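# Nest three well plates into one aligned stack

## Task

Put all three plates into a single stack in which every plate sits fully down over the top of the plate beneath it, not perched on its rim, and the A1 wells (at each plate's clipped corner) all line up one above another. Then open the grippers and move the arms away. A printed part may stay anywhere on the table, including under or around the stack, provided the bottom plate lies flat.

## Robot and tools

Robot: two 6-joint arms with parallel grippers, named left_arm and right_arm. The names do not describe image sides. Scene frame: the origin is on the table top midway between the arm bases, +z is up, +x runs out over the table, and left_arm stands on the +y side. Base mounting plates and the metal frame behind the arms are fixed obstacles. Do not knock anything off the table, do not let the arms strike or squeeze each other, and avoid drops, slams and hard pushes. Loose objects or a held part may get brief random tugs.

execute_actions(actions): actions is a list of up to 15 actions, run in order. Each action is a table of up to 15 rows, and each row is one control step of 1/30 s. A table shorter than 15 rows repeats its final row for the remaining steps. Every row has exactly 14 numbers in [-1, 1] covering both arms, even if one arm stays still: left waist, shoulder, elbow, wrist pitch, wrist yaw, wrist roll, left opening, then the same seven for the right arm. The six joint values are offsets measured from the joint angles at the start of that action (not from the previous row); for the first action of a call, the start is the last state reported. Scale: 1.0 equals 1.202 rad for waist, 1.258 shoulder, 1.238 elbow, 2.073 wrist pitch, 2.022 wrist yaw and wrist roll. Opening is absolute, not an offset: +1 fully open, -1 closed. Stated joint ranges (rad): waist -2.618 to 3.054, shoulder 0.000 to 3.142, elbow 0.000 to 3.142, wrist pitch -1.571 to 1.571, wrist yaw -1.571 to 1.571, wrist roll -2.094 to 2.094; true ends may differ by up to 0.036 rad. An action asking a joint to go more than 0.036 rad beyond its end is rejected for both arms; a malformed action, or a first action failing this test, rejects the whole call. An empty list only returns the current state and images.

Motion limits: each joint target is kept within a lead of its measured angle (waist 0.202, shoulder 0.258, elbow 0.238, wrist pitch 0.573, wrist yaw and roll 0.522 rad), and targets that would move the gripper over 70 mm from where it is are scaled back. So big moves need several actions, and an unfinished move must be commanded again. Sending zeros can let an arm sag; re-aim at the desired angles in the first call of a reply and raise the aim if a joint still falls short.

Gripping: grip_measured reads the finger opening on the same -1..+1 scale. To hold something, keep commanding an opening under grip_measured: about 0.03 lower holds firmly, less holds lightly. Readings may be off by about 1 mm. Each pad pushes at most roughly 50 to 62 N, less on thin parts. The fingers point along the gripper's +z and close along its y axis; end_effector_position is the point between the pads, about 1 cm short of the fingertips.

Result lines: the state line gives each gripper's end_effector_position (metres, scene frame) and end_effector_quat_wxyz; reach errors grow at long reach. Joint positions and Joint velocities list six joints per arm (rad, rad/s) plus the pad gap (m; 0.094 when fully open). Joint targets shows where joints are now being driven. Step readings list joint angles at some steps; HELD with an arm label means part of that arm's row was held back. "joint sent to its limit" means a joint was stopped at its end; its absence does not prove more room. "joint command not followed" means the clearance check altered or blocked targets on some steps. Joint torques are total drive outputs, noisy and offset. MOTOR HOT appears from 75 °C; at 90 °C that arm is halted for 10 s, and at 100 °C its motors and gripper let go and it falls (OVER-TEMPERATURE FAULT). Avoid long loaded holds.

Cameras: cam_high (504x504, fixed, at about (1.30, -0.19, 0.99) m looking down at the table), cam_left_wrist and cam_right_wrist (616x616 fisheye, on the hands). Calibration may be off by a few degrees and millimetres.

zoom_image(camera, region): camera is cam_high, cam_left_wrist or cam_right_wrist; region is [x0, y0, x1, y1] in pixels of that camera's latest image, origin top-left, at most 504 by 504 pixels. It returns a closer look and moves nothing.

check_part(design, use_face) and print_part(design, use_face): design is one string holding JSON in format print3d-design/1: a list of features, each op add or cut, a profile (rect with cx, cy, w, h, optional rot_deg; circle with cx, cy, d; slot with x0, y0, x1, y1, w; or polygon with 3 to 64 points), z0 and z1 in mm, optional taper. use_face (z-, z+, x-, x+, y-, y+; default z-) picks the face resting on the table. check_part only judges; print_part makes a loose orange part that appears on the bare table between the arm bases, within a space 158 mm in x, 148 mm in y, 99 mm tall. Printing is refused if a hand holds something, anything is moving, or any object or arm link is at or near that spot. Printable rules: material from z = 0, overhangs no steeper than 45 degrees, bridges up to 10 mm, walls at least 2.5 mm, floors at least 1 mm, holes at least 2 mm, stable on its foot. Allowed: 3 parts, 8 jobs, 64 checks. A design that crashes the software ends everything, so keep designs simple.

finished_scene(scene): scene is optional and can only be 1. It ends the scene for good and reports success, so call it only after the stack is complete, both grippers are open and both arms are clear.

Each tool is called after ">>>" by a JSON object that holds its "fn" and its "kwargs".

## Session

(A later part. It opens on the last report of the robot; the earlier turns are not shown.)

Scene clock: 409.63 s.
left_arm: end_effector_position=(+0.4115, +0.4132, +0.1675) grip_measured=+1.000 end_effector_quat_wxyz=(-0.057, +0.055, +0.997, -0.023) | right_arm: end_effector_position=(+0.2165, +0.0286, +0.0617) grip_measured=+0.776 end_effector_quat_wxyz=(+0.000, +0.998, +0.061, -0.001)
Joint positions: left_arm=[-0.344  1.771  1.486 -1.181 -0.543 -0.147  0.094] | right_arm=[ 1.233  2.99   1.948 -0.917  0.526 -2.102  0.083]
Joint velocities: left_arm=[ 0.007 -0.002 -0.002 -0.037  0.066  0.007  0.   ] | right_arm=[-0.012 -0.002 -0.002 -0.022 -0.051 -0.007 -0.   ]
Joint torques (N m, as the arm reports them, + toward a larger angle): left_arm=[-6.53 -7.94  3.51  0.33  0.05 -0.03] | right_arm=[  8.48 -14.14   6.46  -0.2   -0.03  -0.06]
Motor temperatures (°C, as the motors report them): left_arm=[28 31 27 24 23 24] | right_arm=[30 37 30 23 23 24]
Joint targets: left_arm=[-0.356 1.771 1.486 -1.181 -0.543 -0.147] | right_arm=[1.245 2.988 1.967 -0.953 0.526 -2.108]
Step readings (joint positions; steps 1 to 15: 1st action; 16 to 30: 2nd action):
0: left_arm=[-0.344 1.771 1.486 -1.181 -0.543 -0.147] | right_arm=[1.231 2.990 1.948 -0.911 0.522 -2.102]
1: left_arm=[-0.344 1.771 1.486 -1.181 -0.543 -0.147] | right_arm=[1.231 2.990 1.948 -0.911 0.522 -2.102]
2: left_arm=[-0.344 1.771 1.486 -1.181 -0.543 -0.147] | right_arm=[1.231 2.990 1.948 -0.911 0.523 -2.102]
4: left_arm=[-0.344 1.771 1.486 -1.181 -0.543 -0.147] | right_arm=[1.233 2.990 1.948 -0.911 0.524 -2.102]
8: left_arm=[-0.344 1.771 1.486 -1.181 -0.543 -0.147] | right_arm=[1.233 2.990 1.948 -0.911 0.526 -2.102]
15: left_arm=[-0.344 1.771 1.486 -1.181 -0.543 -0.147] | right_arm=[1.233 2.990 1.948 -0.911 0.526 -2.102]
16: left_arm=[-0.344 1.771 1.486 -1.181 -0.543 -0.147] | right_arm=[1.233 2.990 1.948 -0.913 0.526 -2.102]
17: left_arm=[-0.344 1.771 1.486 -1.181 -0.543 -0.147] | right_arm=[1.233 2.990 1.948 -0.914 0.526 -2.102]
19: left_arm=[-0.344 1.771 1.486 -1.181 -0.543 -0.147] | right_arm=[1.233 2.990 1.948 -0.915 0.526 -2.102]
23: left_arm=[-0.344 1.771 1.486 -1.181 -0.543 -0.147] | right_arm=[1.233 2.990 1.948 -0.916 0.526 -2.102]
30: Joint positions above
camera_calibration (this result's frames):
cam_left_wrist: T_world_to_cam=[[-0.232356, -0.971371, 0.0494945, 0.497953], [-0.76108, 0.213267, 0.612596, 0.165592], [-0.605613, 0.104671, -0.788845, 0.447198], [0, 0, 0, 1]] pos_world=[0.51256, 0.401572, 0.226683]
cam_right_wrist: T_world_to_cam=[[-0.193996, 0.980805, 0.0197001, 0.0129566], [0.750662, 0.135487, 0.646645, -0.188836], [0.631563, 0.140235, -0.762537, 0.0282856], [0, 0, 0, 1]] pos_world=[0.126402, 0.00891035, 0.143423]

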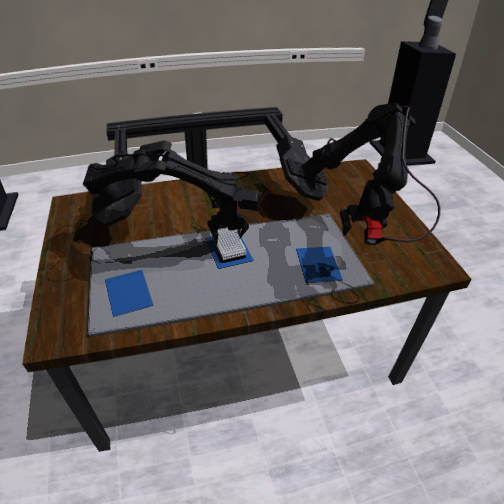

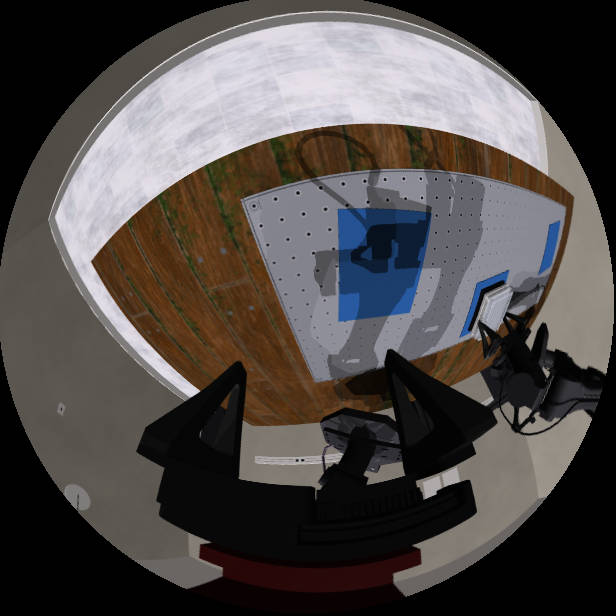

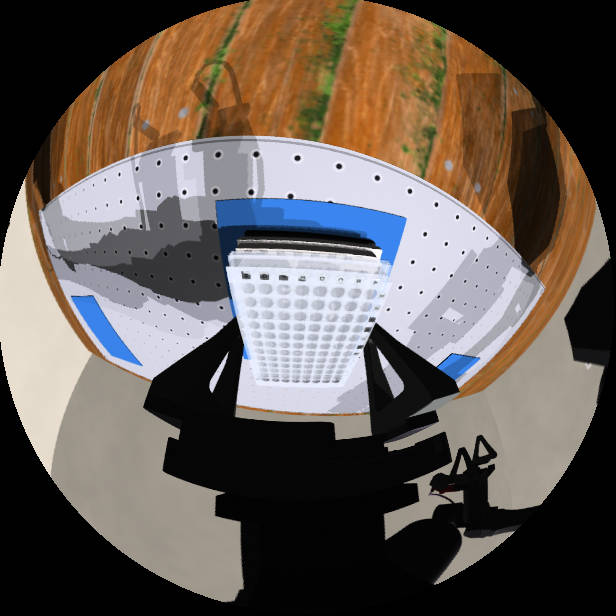

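>>> {"fn": "zoom_image", "kwargs": {"camera": "cam_high", "region": [195, 215, 265, 270]}}

>>> {"fn": "zoom_image", "kwargs": {"camera": "cam_left_wrist", "region": [440, 260, 560, 360]}}

Region (195, 215, 265, 270) of cam_high's 504x504 image, scaled by 7.200, with more detail than that image has; it fills the top 396 rows of this view, and the rest is white.

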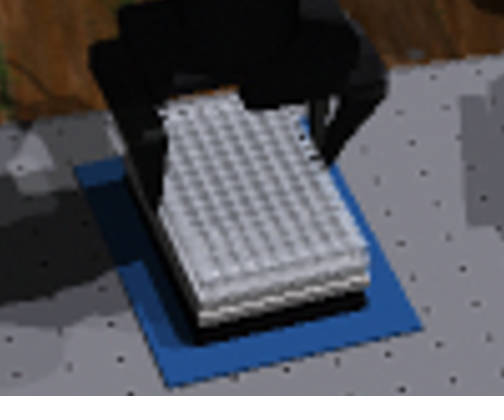

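Region (440, 260, 560, 360) of cam_left_wrist's 616x616 image, scaled by 4.200, with more detail than that image has.

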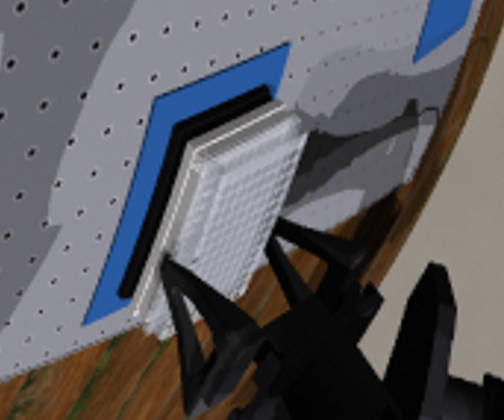

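>>> {"fn": "execute_actions", "kwargs": {"actions": [[[-0.01,0,0,0,0,0,1,0.008,-0.002,0.015,0,0,-0.003,0.8]],[[-0.01,0,0,0,0,0,1,0.008,-0.002,0.015,0,0,-0.003,0.9]]]}}

>>> {"fn": "zoom_image", "kwargs": {"camera": "cam_right_wrist", "region": [160, 160, 460, 400]}}

Scene clock: 419.20 s.
left_arm: end_effector_position=(+0.4115, +0.4132, +0.1675) grip_measured=+1.000 end_effector_quat_wxyz=(-0.057, +0.055, +0.997, -0.023) | right_arm: end_effector_position=(+0.2165, +0.0286, +0.0617) grip_measured=+0.898 end_effector_quat_wxyz=(+0.000, +0.998, +0.061, -0.001)
Joint positions: left_arm=[-0.344  1.771  1.486 -1.181 -0.543 -0.147  0.094] | right_arm=[ 1.233  2.99   1.948 -0.917  0.526 -2.102  0.089]
Joint velocities: left_arm=[ 0.007  0.007  0.002  0.037 -0.066 -0.037  0.   ] | right_arm=[-0.012  0.007 -0.002 -0.007  0.081  0.007  0.002]
Joint torques (N m, as the arm reports them, + toward a larger angle): left_arm=[-6.52 -7.95  3.52  0.33  0.05 -0.03] | right_arm=[  8.32 -14.17   6.45   0.1   -0.01  -0.06]
Motor temperatures (°C, as the motors report them): left_arm=[28 31 27 24 23 24] | right_arm=[30 38 30 23 23 24]
Joint targets: left_arm=[-0.356 1.771 1.486 -1.181 -0.543 -0.147] | right_arm=[1.243 2.988 1.967 -0.917 0.526 -2.108]
Step readings (joint positions; steps 1 to 15: 1st action; 16 to 30: 2nd action):
0: left_arm=[-0.344 1.771 1.486 -1.181 -0.543 -0.147] | right_arm=[1.233 2.990 1.948 -0.917 0.526 -2.102]
1: left_arm=[-0.344 1.771 1.486 -1.181 -0.543 -0.147] | right_arm=[1.233 2.990 1.948 -0.917 0.526 -2.102]
2: left_arm=[-0.344 1.771 1.486 -1.181 -0.543 -0.147] | right_arm=[1.233 2.990 1.948 -0.917 0.526 -2.102]
4: left_arm=[-0.344 1.771 1.486 -1.181 -0.543 -0.147] | right_arm=[1.233 2.990 1.948 -0.917 0.526 -2.102]
8: left_arm=[-0.344 1.771 1.486 -1.181 -0.543 -0.147] | right_arm=[1.233 2.990 1.948 -0.917 0.526 -2.102]
15: left_arm=[-0.344 1.771 1.486 -1.181 -0.543 -0.147] | right_arm=[1.233 2.990 1.948 -0.917 0.526 -2.102]
16: left_arm=[-0.344 1.771 1.486 -1.181 -0.543 -0.147] | right_arm=[1.233 2.990 1.948 -0.917 0.526 -2.102]
17: left_arm=[-0.344 1.771 1.486 -1.181 -0.543 -0.147] | right_arm=[1.233 2.990 1.948 -0.917 0.526 -2.102]
19: left_arm=[-0.344 1.771 1.486 -1.181 -0.543 -0.147] | right_arm=[1.233 2.990 1.948 -0.917 0.526 -2.102]
23: left_arm=[-0.344 1.771 1.486 -1.181 -0.543 -0.147] | right_arm=[1.233 2.990 1.948 -0.917 0.526 -2.102]
30: Joint positions above
camera_calibration (this result's frames):
cam_left_wrist: T_world_to_cam=[[-0.232356, -0.971371, 0.0494945, 0.497953], [-0.76108, 0.213267, 0.612596, 0.165592], [-0.605613, 0.104671, -0.788845, 0.447198], [0, 0, 0, 1]] pos_world=[0.51256, 0.401572, 0.226683]
cam_right_wrist: T_world_to_cam=[[-0.193996, 0.980805, 0.0197001, 0.0129566], [0.750662, 0.135487, 0.646645, -0.188836], [0.631563, 0.140235, -0.762537, 0.0282856], [0, 0, 0, 1]] pos_world=[0.126402, 0.00891035, 0.143423]

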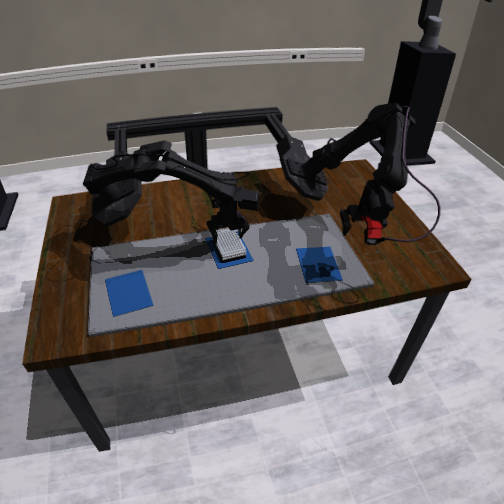

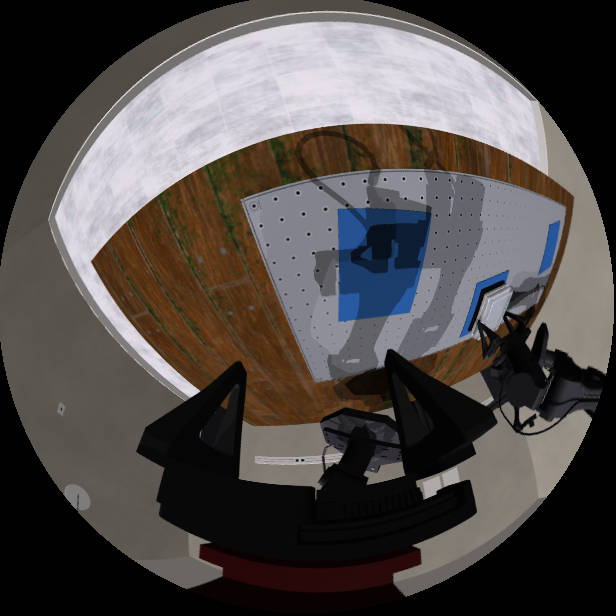

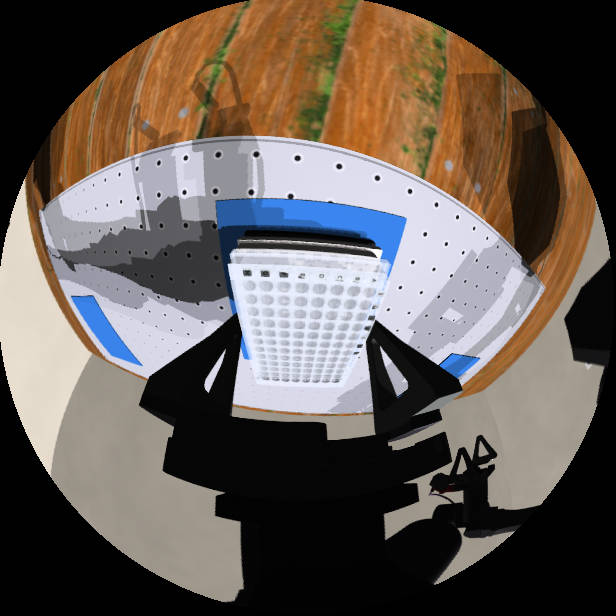

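Region (160, 160, 460, 400) of cam_right_wrist's 616x616 image, scaled by 1.680, with more detail than that image has; it fills the top 403 rows of this view, and the rest is white.

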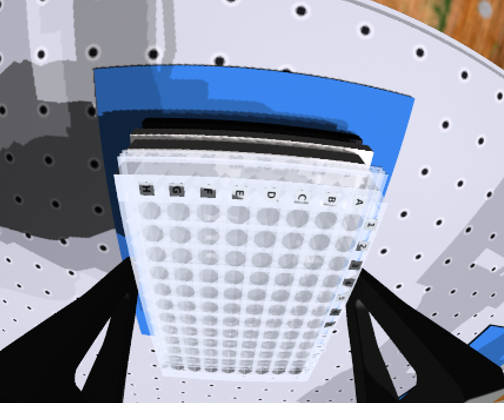

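>>> {"fn": "zoom_image", "kwargs": {"camera": "cam_right_wrist", "region": [220, 220, 400, 290]}}

>>> {"fn": "zoom_image", "kwargs": {"camera": "cam_high", "region": [205, 230, 255, 270]}}

Region (220, 220, 400, 290) of cam_right_wrist's 616x616 image, scaled by 2.800, with more detail than that image has.

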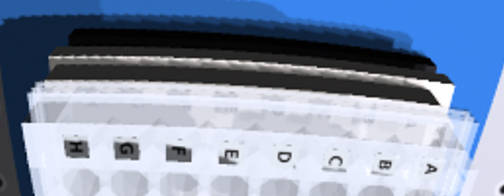

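Region (205, 230, 255, 270) of cam_high's 504x504 image, scaled by 10.080, with more detail than that image has; it fills the top 403 rows of this view, and the rest is white.

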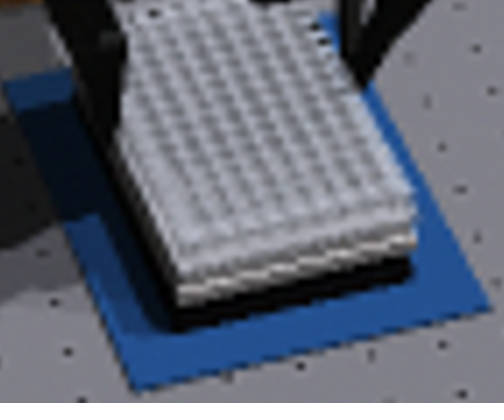

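>>> {"fn": "execute_actions", "kwargs": {"actions": [[[-0.01,0,0,0,0,0,1,0.008,-0.002,0.015,0,0,-0.003,0.74]],[[-0.01,0,0,0,0,0,1,0.008,-0.002,0.015,0,-0.02,-0.003,0.74]]]}}

>>> {"fn": "zoom_image", "kwargs": {"camera": "cam_right_wrist", "region": [220, 220, 400, 290]}}

Scene clock: 435.40 s.
left_arm: end_effector_position=(+0.4115, +0.4132, +0.1675) grip_measured=+1.000 end_effector_quat_wxyz=(-0.057, +0.055, +0.997, -0.023) | right_arm: end_effector_position=(+0.2150, +0.0293, +0.0617) grip_measured=+0.768 end_effector_quat_wxyz=(-0.002, +0.998, +0.061, -0.005)
Joint positions: left_arm=[-0.344  1.771  1.486 -1.181 -0.543 -0.147  0.094] | right_arm=[ 1.233  2.99   1.948 -0.917  0.517 -2.102  0.083]
Joint velocities: left_arm=[ 0.002 -0.012 -0.002  0.007  0.022  0.007  0.   ] | right_arm=[ 0.002 -0.007 -0.007 -0.022 -0.066  0.022  0.   ]
Joint torques (N m, as the arm reports them, + toward a larger angle): left_arm=[-6.55 -7.94  3.48  0.33  0.06 -0.04] | right_arm=[  8.24 -14.1    6.44   0.1   -0.37  -0.06]
Motor temperatures (°C, as the motors report them): left_arm=[28 31 27 24 23 24] | right_arm=[30 39 30 23 23 24]
Joint targets: left_arm=[-0.356 1.771 1.486 -1.181 -0.543 -0.147] | right_arm=[1.243 2.988 1.967 -0.917 0.486 -2.108]
Step readings (joint positions; steps 1 to 15: 1st action; 16 to 30: 2nd action):
0: left_arm=[-0.344 1.771 1.486 -1.181 -0.543 -0.147] | right_arm=[1.233 2.990 1.948 -0.917 0.526 -2.102]
1: left_arm=[-0.344 1.771 1.486 -1.181 -0.543 -0.147] | right_arm=[1.233 2.990 1.948 -0.917 0.526 -2.102]
2: left_arm=[-0.344 1.771 1.486 -1.181 -0.543 -0.147] | right_arm=[1.233 2.990 1.948 -0.917 0.526 -2.102]
4: left_arm=[-0.344 1.771 1.486 -1.181 -0.543 -0.147] | right_arm=[1.233 2.990 1.948 -0.917 0.526 -2.102]
8: left_arm=[-0.344 1.771 1.486 -1.181 -0.543 -0.147] | right_arm=[1.233 2.990 1.948 -0.917 0.526 -2.102]
15: left_arm=[-0.344 1.771 1.486 -1.181 -0.543 -0.147] | right_arm=[1.233 2.990 1.948 -0.917 0.526 -2.102]
16: left_arm=[-0.344 1.771 1.486 -1.181 -0.543 -0.147] | right_arm=[1.233 2.990 1.948 -0.917 0.524 -2.102]
17: left_arm=[-0.344 1.771 1.486 -1.181 -0.543 -0.147] | right_arm=[1.233 2.990 1.948 -0.917 0.520 -2.102]
19: left_arm=[-0.344 1.771 1.486 -1.181 -0.543 -0.147] | right_arm=[1.233 2.990 1.948 -0.917 0.518 -2.102]
23: left_arm=[-0.344 1.771 1.486 -1.181 -0.543 -0.147] | right_arm=[1.233 2.990 1.948 -0.917 0.517 -2.102]
30: Joint positions above
camera_calibration (this result's frames):
cam_left_wrist: T_world_to_cam=[[-0.232356, -0.971371, 0.0494945, 0.497953], [-0.76108, 0.213267, 0.612596, 0.165592], [-0.605613, 0.104671, -0.788845, 0.447198], [0, 0, 0, 1]] pos_world=[0.51256, 0.401572, 0.226683]
cam_right_wrist: T_world_to_cam=[[-0.193787, 0.980722, 0.0251251, 0.0116119], [0.756293, 0.13303, 0.640565, -0.188529], [0.624874, 0.143135, -0.767493, 0.0308427], [0, 0, 0, 1]] pos_world=[0.12556, 0.00927717, 0.144145]

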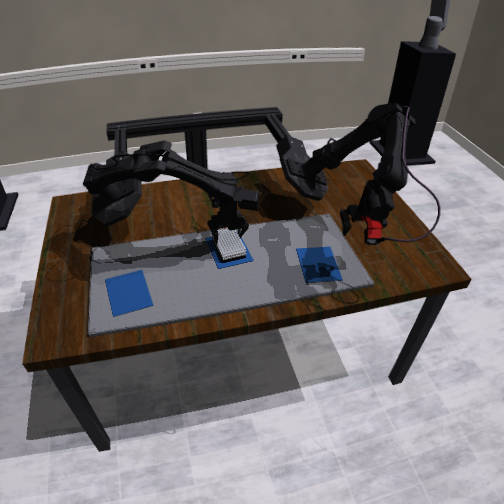

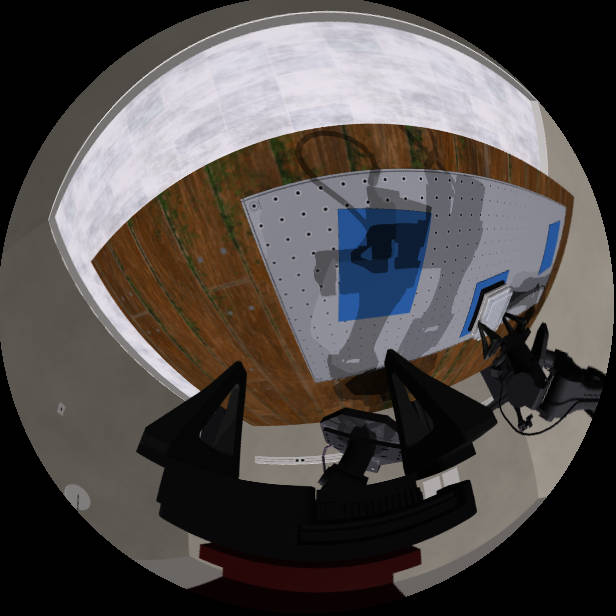

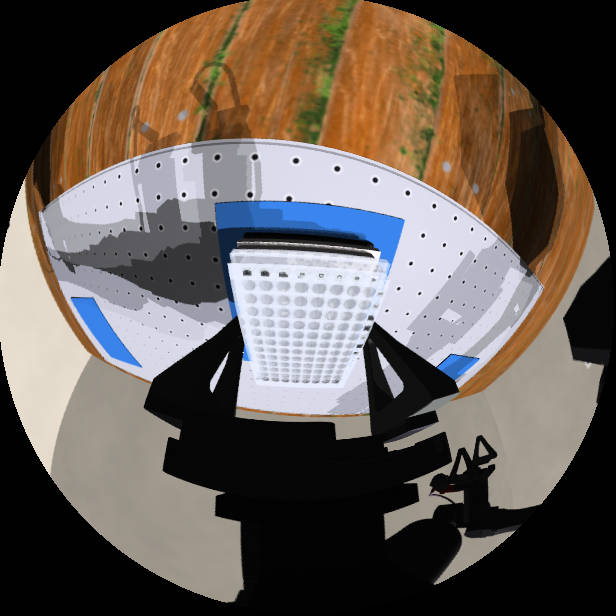

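Region (220, 220, 400, 290) of cam_right_wrist's 616x616 image, scaled by 2.800, with more detail than that image has.

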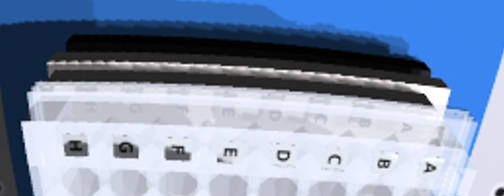

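Moved 1.5 mm then stopped, likely against the far edge. Release.

>>> {"fn": "execute_actions", "kwargs": {"actions": [[[-0.01,0,0,0,0,0,1,0.008,-0.002,0.015,0,-0.004,-0.003,0.8]],[[-0.01,0,0,0,0,0,1,0.008,-0.002,0.015,0,0,-0.003,0.9]]]}}

>>> {"fn": "zoom_image", "kwargs": {"camera": "cam_right_wrist", "region": [220, 220, 400, 290]}}

>>> {"fn": "zoom_image", "kwargs": {"camera": "cam_high", "region": [205, 230, 255, 270]}}

Scene clock: 448.90 s.
left_arm: end_effector_position=(+0.4115, +0.4132, +0.1675) grip_measured=+1.000 end_effector_quat_wxyz=(-0.057, +0.055, +0.997, -0.023) | right_arm: end_effector_position=(+0.2152, +0.0292, +0.0617) grip_measured=+0.898 end_effector_quat_wxyz=(-0.002, +0.998, +0.061, -0.005)
Joint positions: left_arm=[-0.344  1.771  1.486 -1.181 -0.543 -0.147  0.094] | right_arm=[ 1.233  2.99   1.948 -0.917  0.518 -2.102  0.089]
Joint velocities: left_arm=[-0.007 -0.012 -0.012 -0.051  0.037 -0.11   0.   ] | right_arm=[-0.007 -0.007 -0.017  0.022  0.022  0.037  0.001]
Joint torques (N m, as the arm reports them, + toward a larger angle): left_arm=[-6.55 -7.94  3.52  0.33  0.05 -0.04] | right_arm=[  8.28 -14.12   6.48   0.1   -0.03  -0.06]
Motor temperatures (°C, as the motors report them): left_arm=[28 31 27 24 23 24] | right_arm=[30 39 30 23 23 24]
Joint targets: left_arm=[-0.356 1.771 1.486 -1.181 -0.543 -0.147] | right_arm=[1.243 2.988 1.967 -0.917 0.517 -2.108]
Step readings (joint positions; steps 1 to 15: 1st action; 16 to 30: 2nd action):
0: left_arm=[-0.344 1.771 1.486 -1.181 -0.543 -0.147] | right_arm=[1.233 2.990 1.948 -0.917 0.517 -2.102]
1: left_arm=[-0.344 1.771 1.486 -1.181 -0.543 -0.147] | right_arm=[1.233 2.990 1.948 -0.917 0.517 -2.102]
2: left_arm=[-0.344 1.771 1.486 -1.181 -0.543 -0.147] | right_arm=[1.233 2.990 1.948 -0.917 0.517 -2.102]
4: left_arm=[-0.344 1.771 1.486 -1.181 -0.543 -0.147] | right_arm=[1.233 2.990 1.948 -0.917 0.518 -2.102]
8: left_arm=[-0.344 1.771 1.486 -1.181 -0.543 -0.147] | right_arm=[1.233 2.990 1.948 -0.917 0.518 -2.102]
15: left_arm=[-0.344 1.771 1.486 -1.181 -0.543 -0.147] | right_arm=[1.233 2.990 1.948 -0.917 0.518 -2.102]
16: left_arm=[-0.344 1.771 1.486 -1.181 -0.543 -0.147] | right_arm=[1.233 2.990 1.948 -0.917 0.518 -2.102]
17: left_arm=[-0.344 1.771 1.486 -1.181 -0.543 -0.147] | right_arm=[1.233 2.990 1.948 -0.917 0.518 -2.102]
19: left_arm=[-0.344 1.771 1.486 -1.181 -0.543 -0.147] | right_arm=[1.233 2.990 1.948 -0.917 0.518 -2.102]
23: left_arm=[-0.344 1.771 1.486 -1.181 -0.543 -0.147] | right_arm=[1.233 2.990 1.948 -0.917 0.518 -2.102]
30: Joint positions above
camera_calibration (this result's frames):
cam_left_wrist: T_world_to_cam=[[-0.232356, -0.971371, 0.0494945, 0.497953], [-0.76108, 0.213267, 0.612596, 0.165592], [-0.605613, 0.104671, -0.788845, 0.447198], [0, 0, 0, 1]] pos_world=[0.51256, 0.401572, 0.226683]
cam_right_wrist: T_world_to_cam=[[-0.193814, 0.980733, 0.0244742, 0.0117738], [0.75562, 0.133323, 0.641298, -0.188567], [0.625679, 0.142786, -0.766902, 0.0305363], [0, 0, 0, 1]] pos_world=[0.125661, 0.0092333, 0.144058]

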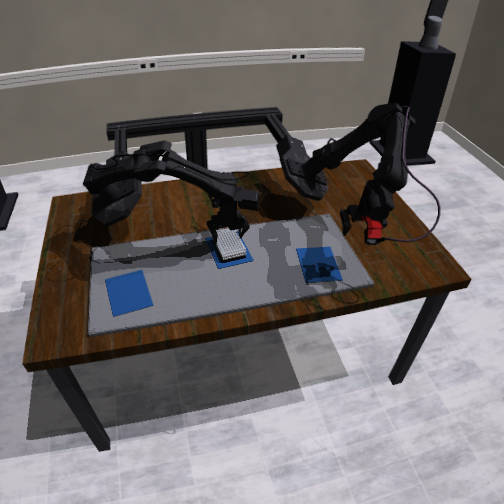

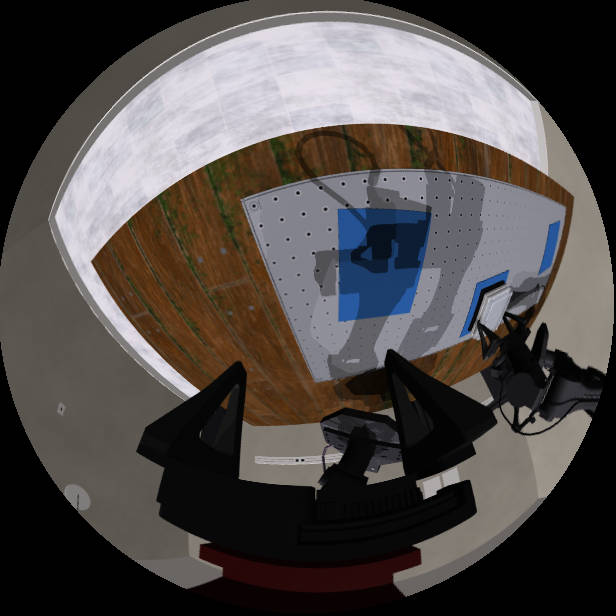

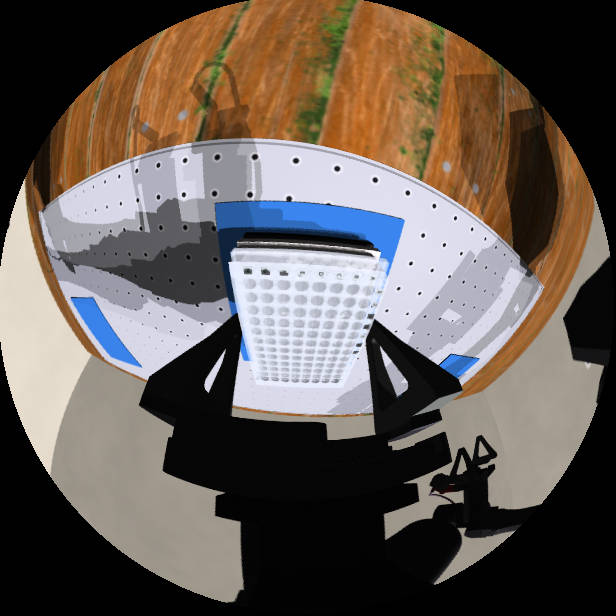

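Region (220, 220, 400, 290) of cam_right_wrist's 616x616 image, scaled by 2.800, with more detail than that image has.

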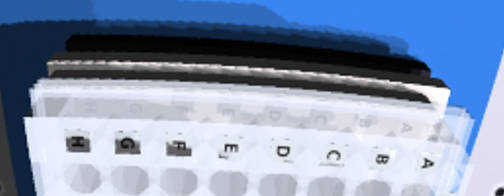

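Region (205, 230, 255, 270) of cam_high's 504x504 image, scaled by 10.080, with more detail than that image has; it fills the top 403 rows of this view, and the rest is white.

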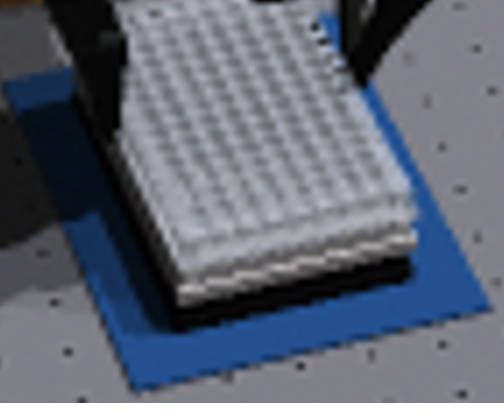

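It dropped in. Retreat.

>>> {"fn": "execute_actions", "kwargs": {"actions": [[[-0.01,0,0,0,0,0,1,0.008,-0.002,0.015,0,0,0,1]],[[-0.01,0,0,0,0,0,1,0.07,-0.09,0.03,-0.07,0,0,1]],[[-0.01,0,0,0,0,0,1,-0.1,-0.25,-0.05,-0.05,0,0.3,1]],[[-0.01,0,0,0,0,0,1,-0.25,-0.3,-0.15,0,0,0.3,1]],[[-0.01,0,0,0,0,0,1,-0.25,-0.25,-0.15,0,0,0.3,1]]]}}

>>> {"fn": "zoom_image", "kwargs": {"camera": "cam_high", "region": [195, 215, 265, 270]}}

>>> {"fn": "zoom_image", "kwargs": {"camera": "cam_left_wrist", "region": [440, 260, 540, 350]}}

Scene clock: 459.10 s.
left_arm: end_effector_position=(+0.4115, +0.4132, +0.1675) grip_measured=+1.000 end_effector_quat_wxyz=(-0.057, +0.055, +0.997, -0.023) | right_arm: end_effector_position=(+0.4581, -0.3872, +0.2250) grip_measured=+1.000 end_effector_quat_wxyz=(+0.095, -0.279, +0.955, +0.026)
Joint positions: left_arm=[-0.344  1.771  1.486 -1.181 -0.543 -0.147  0.094] | right_arm=[ 0.496  1.785  1.621 -1.059  0.566 -0.421  0.094]
Joint velocities: left_arm=[-0.017 -0.002  0.017 -0.022 -0.007 -0.125  0.   ] | right_arm=[ 0.227  0.046 -0.09  -0.022  0.007  0.242  0.   ]
Joint torques (N m, as the arm reports them, + toward a larger angle): left_arm=[-6.56 -7.96  3.5   0.33  0.05 -0.03] | right_arm=[ 7.08 -7.97  3.68  0.27 -0.23  0.1 ]
Motor temperatures (°C, as the motors report them): left_arm=[28 31 27 24 23 24] | right_arm=[30 39 30 23 23 24]
Joint targets: left_arm=[-0.356 1.771 1.486 -1.181 -0.543 -0.147] | right_arm=[0.525 1.800 1.589 -1.073 0.550 -0.378]
Step readings (joint positions; steps 1 to 15: 1st action; 16 to 30: 2nd action; 31 to 45: 3rd action; 46 to 60: 4th action; 61 to 75: 5th action):
0: left_arm=[-0.344 1.771 1.486 -1.181 -0.543 -0.147] | right_arm=[1.233 2.990 1.948 -0.917 0.518 -2.102]
1: left_arm=[-0.344 1.771 1.486 -1.181 -0.543 -0.147] | right_arm=[1.233 2.990 1.948 -0.917 0.518 -2.102]
2: left_arm=[-0.344 1.771 1.486 -1.181 -0.543 -0.147] | right_arm=[1.233 2.990 1.948 -0.917 0.518 -2.102]
4: left_arm=[-0.344 1.771 1.486 -1.181 -0.543 -0.147] | right_arm=[1.233 2.990 1.948 -0.917 0.518 -2.102]
8: left_arm=[-0.344 1.771 1.486 -1.181 -0.543 -0.147] | right_arm=[1.233 2.990 1.948 -0.917 0.518 -2.102]
15: left_arm=[-0.344 1.771 1.486 -1.181 -0.543 -0.147] | right_arm=[1.233 2.990 1.948 -0.917 0.518 -2.102]
16: left_arm=[-0.344 1.771 1.486 -1.181 -0.543 -0.147] | right_arm=[1.238 2.982 1.948 -0.925 0.518 -2.102]
17: left_arm=[-0.344 1.771 1.486 -1.181 -0.543 -0.147] | right_arm=[1.245 2.970 1.948 -0.952 0.518 -2.102]
19: left_arm=[-0.344 1.771 1.486 -1.181 -0.543 -0.147] | right_arm=[1.271 2.930 1.948 -0.988 0.518 -2.102]
23: left_arm=[-0.344 1.771 1.486 -1.181 -0.543 -0.147] | right_arm=[1.315 2.869 1.967 -1.011 0.518 -2.102]
30: left_arm=[-0.344 1.771 1.486 -1.181 -0.543 -0.147] | right_arm=[1.318 2.866 1.973 -1.025 0.518 -2.102]
31: left_arm=[-0.344 1.771 1.486 -1.181 -0.543 -0.147] | right_arm=[1.313 2.852 1.964 -1.025 0.516 -2.056]
32: left_arm=[-0.344 1.771 1.486 -1.181 -0.543 -0.147] | right_arm=[1.305 2.827 1.944 -1.032 0.513 -1.995]
34: left_arm=[-0.344 1.771 1.486 -1.181 -0.543 -0.147] | right_arm=[1.276 2.756 1.925 -1.055 0.512 -1.884]
38: left_arm=[-0.344 1.771 1.486 -1.181 -0.543 -0.147] | right_arm=[1.204 2.583 1.924 -1.070 0.516 -1.674]
45: left_arm=[-0.344 1.771 1.486 -1.181 -0.543 -0.147] | right_arm=[1.175 2.524 1.924 -1.085 0.531 -1.538]
46: left_arm=[-0.344 1.771 1.486 -1.181 -0.543 -0.147] | right_arm=[1.168 2.513 1.902 -1.073 0.527 -1.492]
47: left_arm=[-0.344 1.771 1.486 -1.181 -0.543 -0.147] | right_arm=[1.157 2.488 1.861 -1.066 0.522 -1.435]
49: left_arm=[-0.344 1.771 1.486 -1.181 -0.543 -0.147] | right_arm=[1.107 2.421 1.805 -1.075 0.520 -1.334]
53: left_arm=[-0.344 1.771 1.486 -1.181 -0.543 -0.147] | right_arm=[0.957 2.265 1.777 -1.074 0.521 -1.169]
60: left_arm=[-0.344 1.771 1.486 -1.181 -0.543 -0.147] | right_arm=[0.825 2.114 1.774 -1.073 0.550 -0.984]
61: left_arm=[-0.344 1.771 1.486 -1.181 -0.543 -0.147] | right_arm=[0.821 2.100 1.754 -1.058 0.545 -0.937]
62: left_arm=[-0.344 1.771 1.486 -1.181 -0.543 -0.147] | right_arm=[0.810 2.072 1.714 -1.050 0.538 -0.877]
64: left_arm=[-0.344 1.771 1.486 -1.181 -0.543 -0.147] | right_arm=[0.752 1.997 1.656 -1.059 0.536 -0.771]
68: left_arm=[-0.344 1.771 1.486 -1.181 -0.543 -0.147] | right_arm=[0.566 1.850 1.626 -1.059 0.541 -0.572]
75: Joint positions above
camera_calibration (this result's frames):
cam_left_wrist: T_world_to_cam=[[-0.232356, -0.971371, 0.0494945, 0.497953], [-0.76108, 0.213267, 0.612596, 0.165592], [-0.605613, 0.104671, -0.788845, 0.447198], [0, 0, 0, 1]] pos_world=[0.51256, 0.401572, 0.226683]
cam_right_wrist: T_world_to_cam=[[0.595135, -0.8028, 0.036431, -0.591483], [-0.712146, -0.50584, 0.486799, 0.0382923], [-0.372374, -0.315655, -0.872754, 0.366738], [0, 0, 0, 1]] pos_world=[0.515846, -0.33971, 0.32298]

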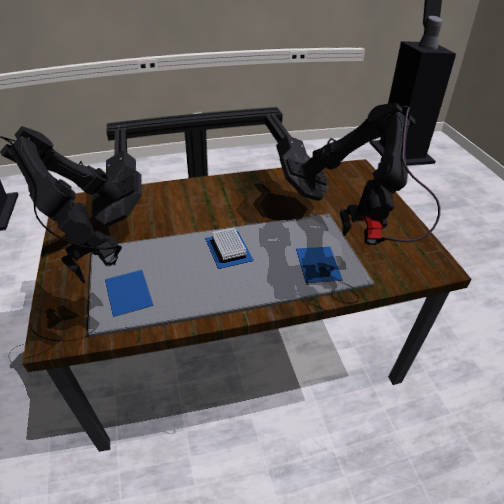

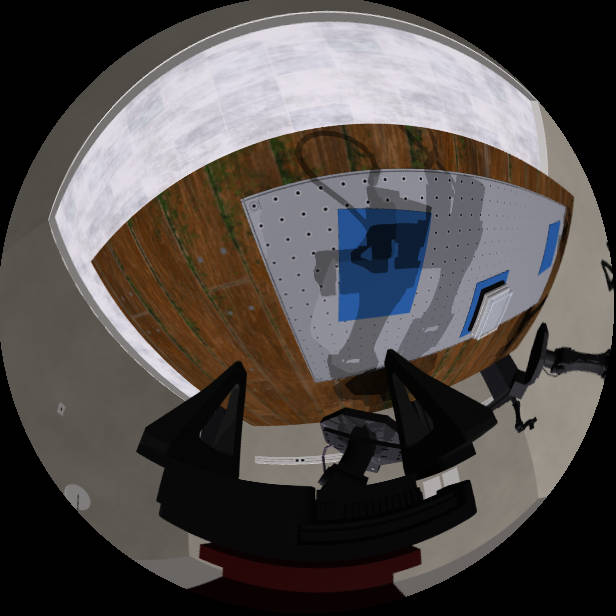

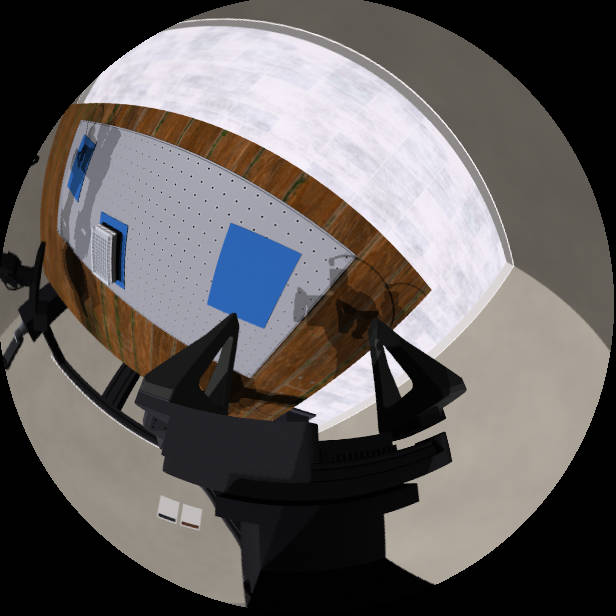

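Region (195, 215, 265, 270) of cam_high's 504x504 image, scaled by 7.200, with more detail than that image has; it fills the top 396 rows of this view, and the rest is white.

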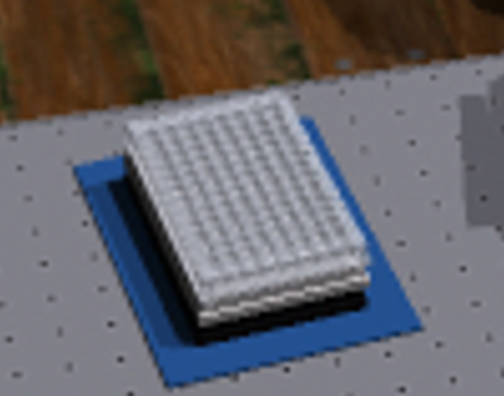

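Region (440, 260, 540, 350) of cam_left_wrist's 616x616 image, scaled by 5.040, with more detail than that image has; it fills the top 454 rows of this view, and the rest is white.

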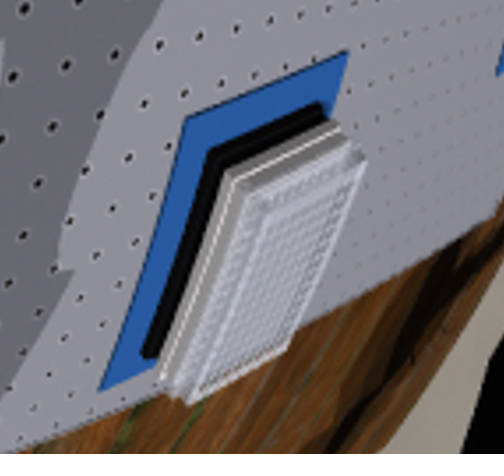

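>>> {"fn": "finished_scene", "kwargs": {}}

The scene is finished: the task was done.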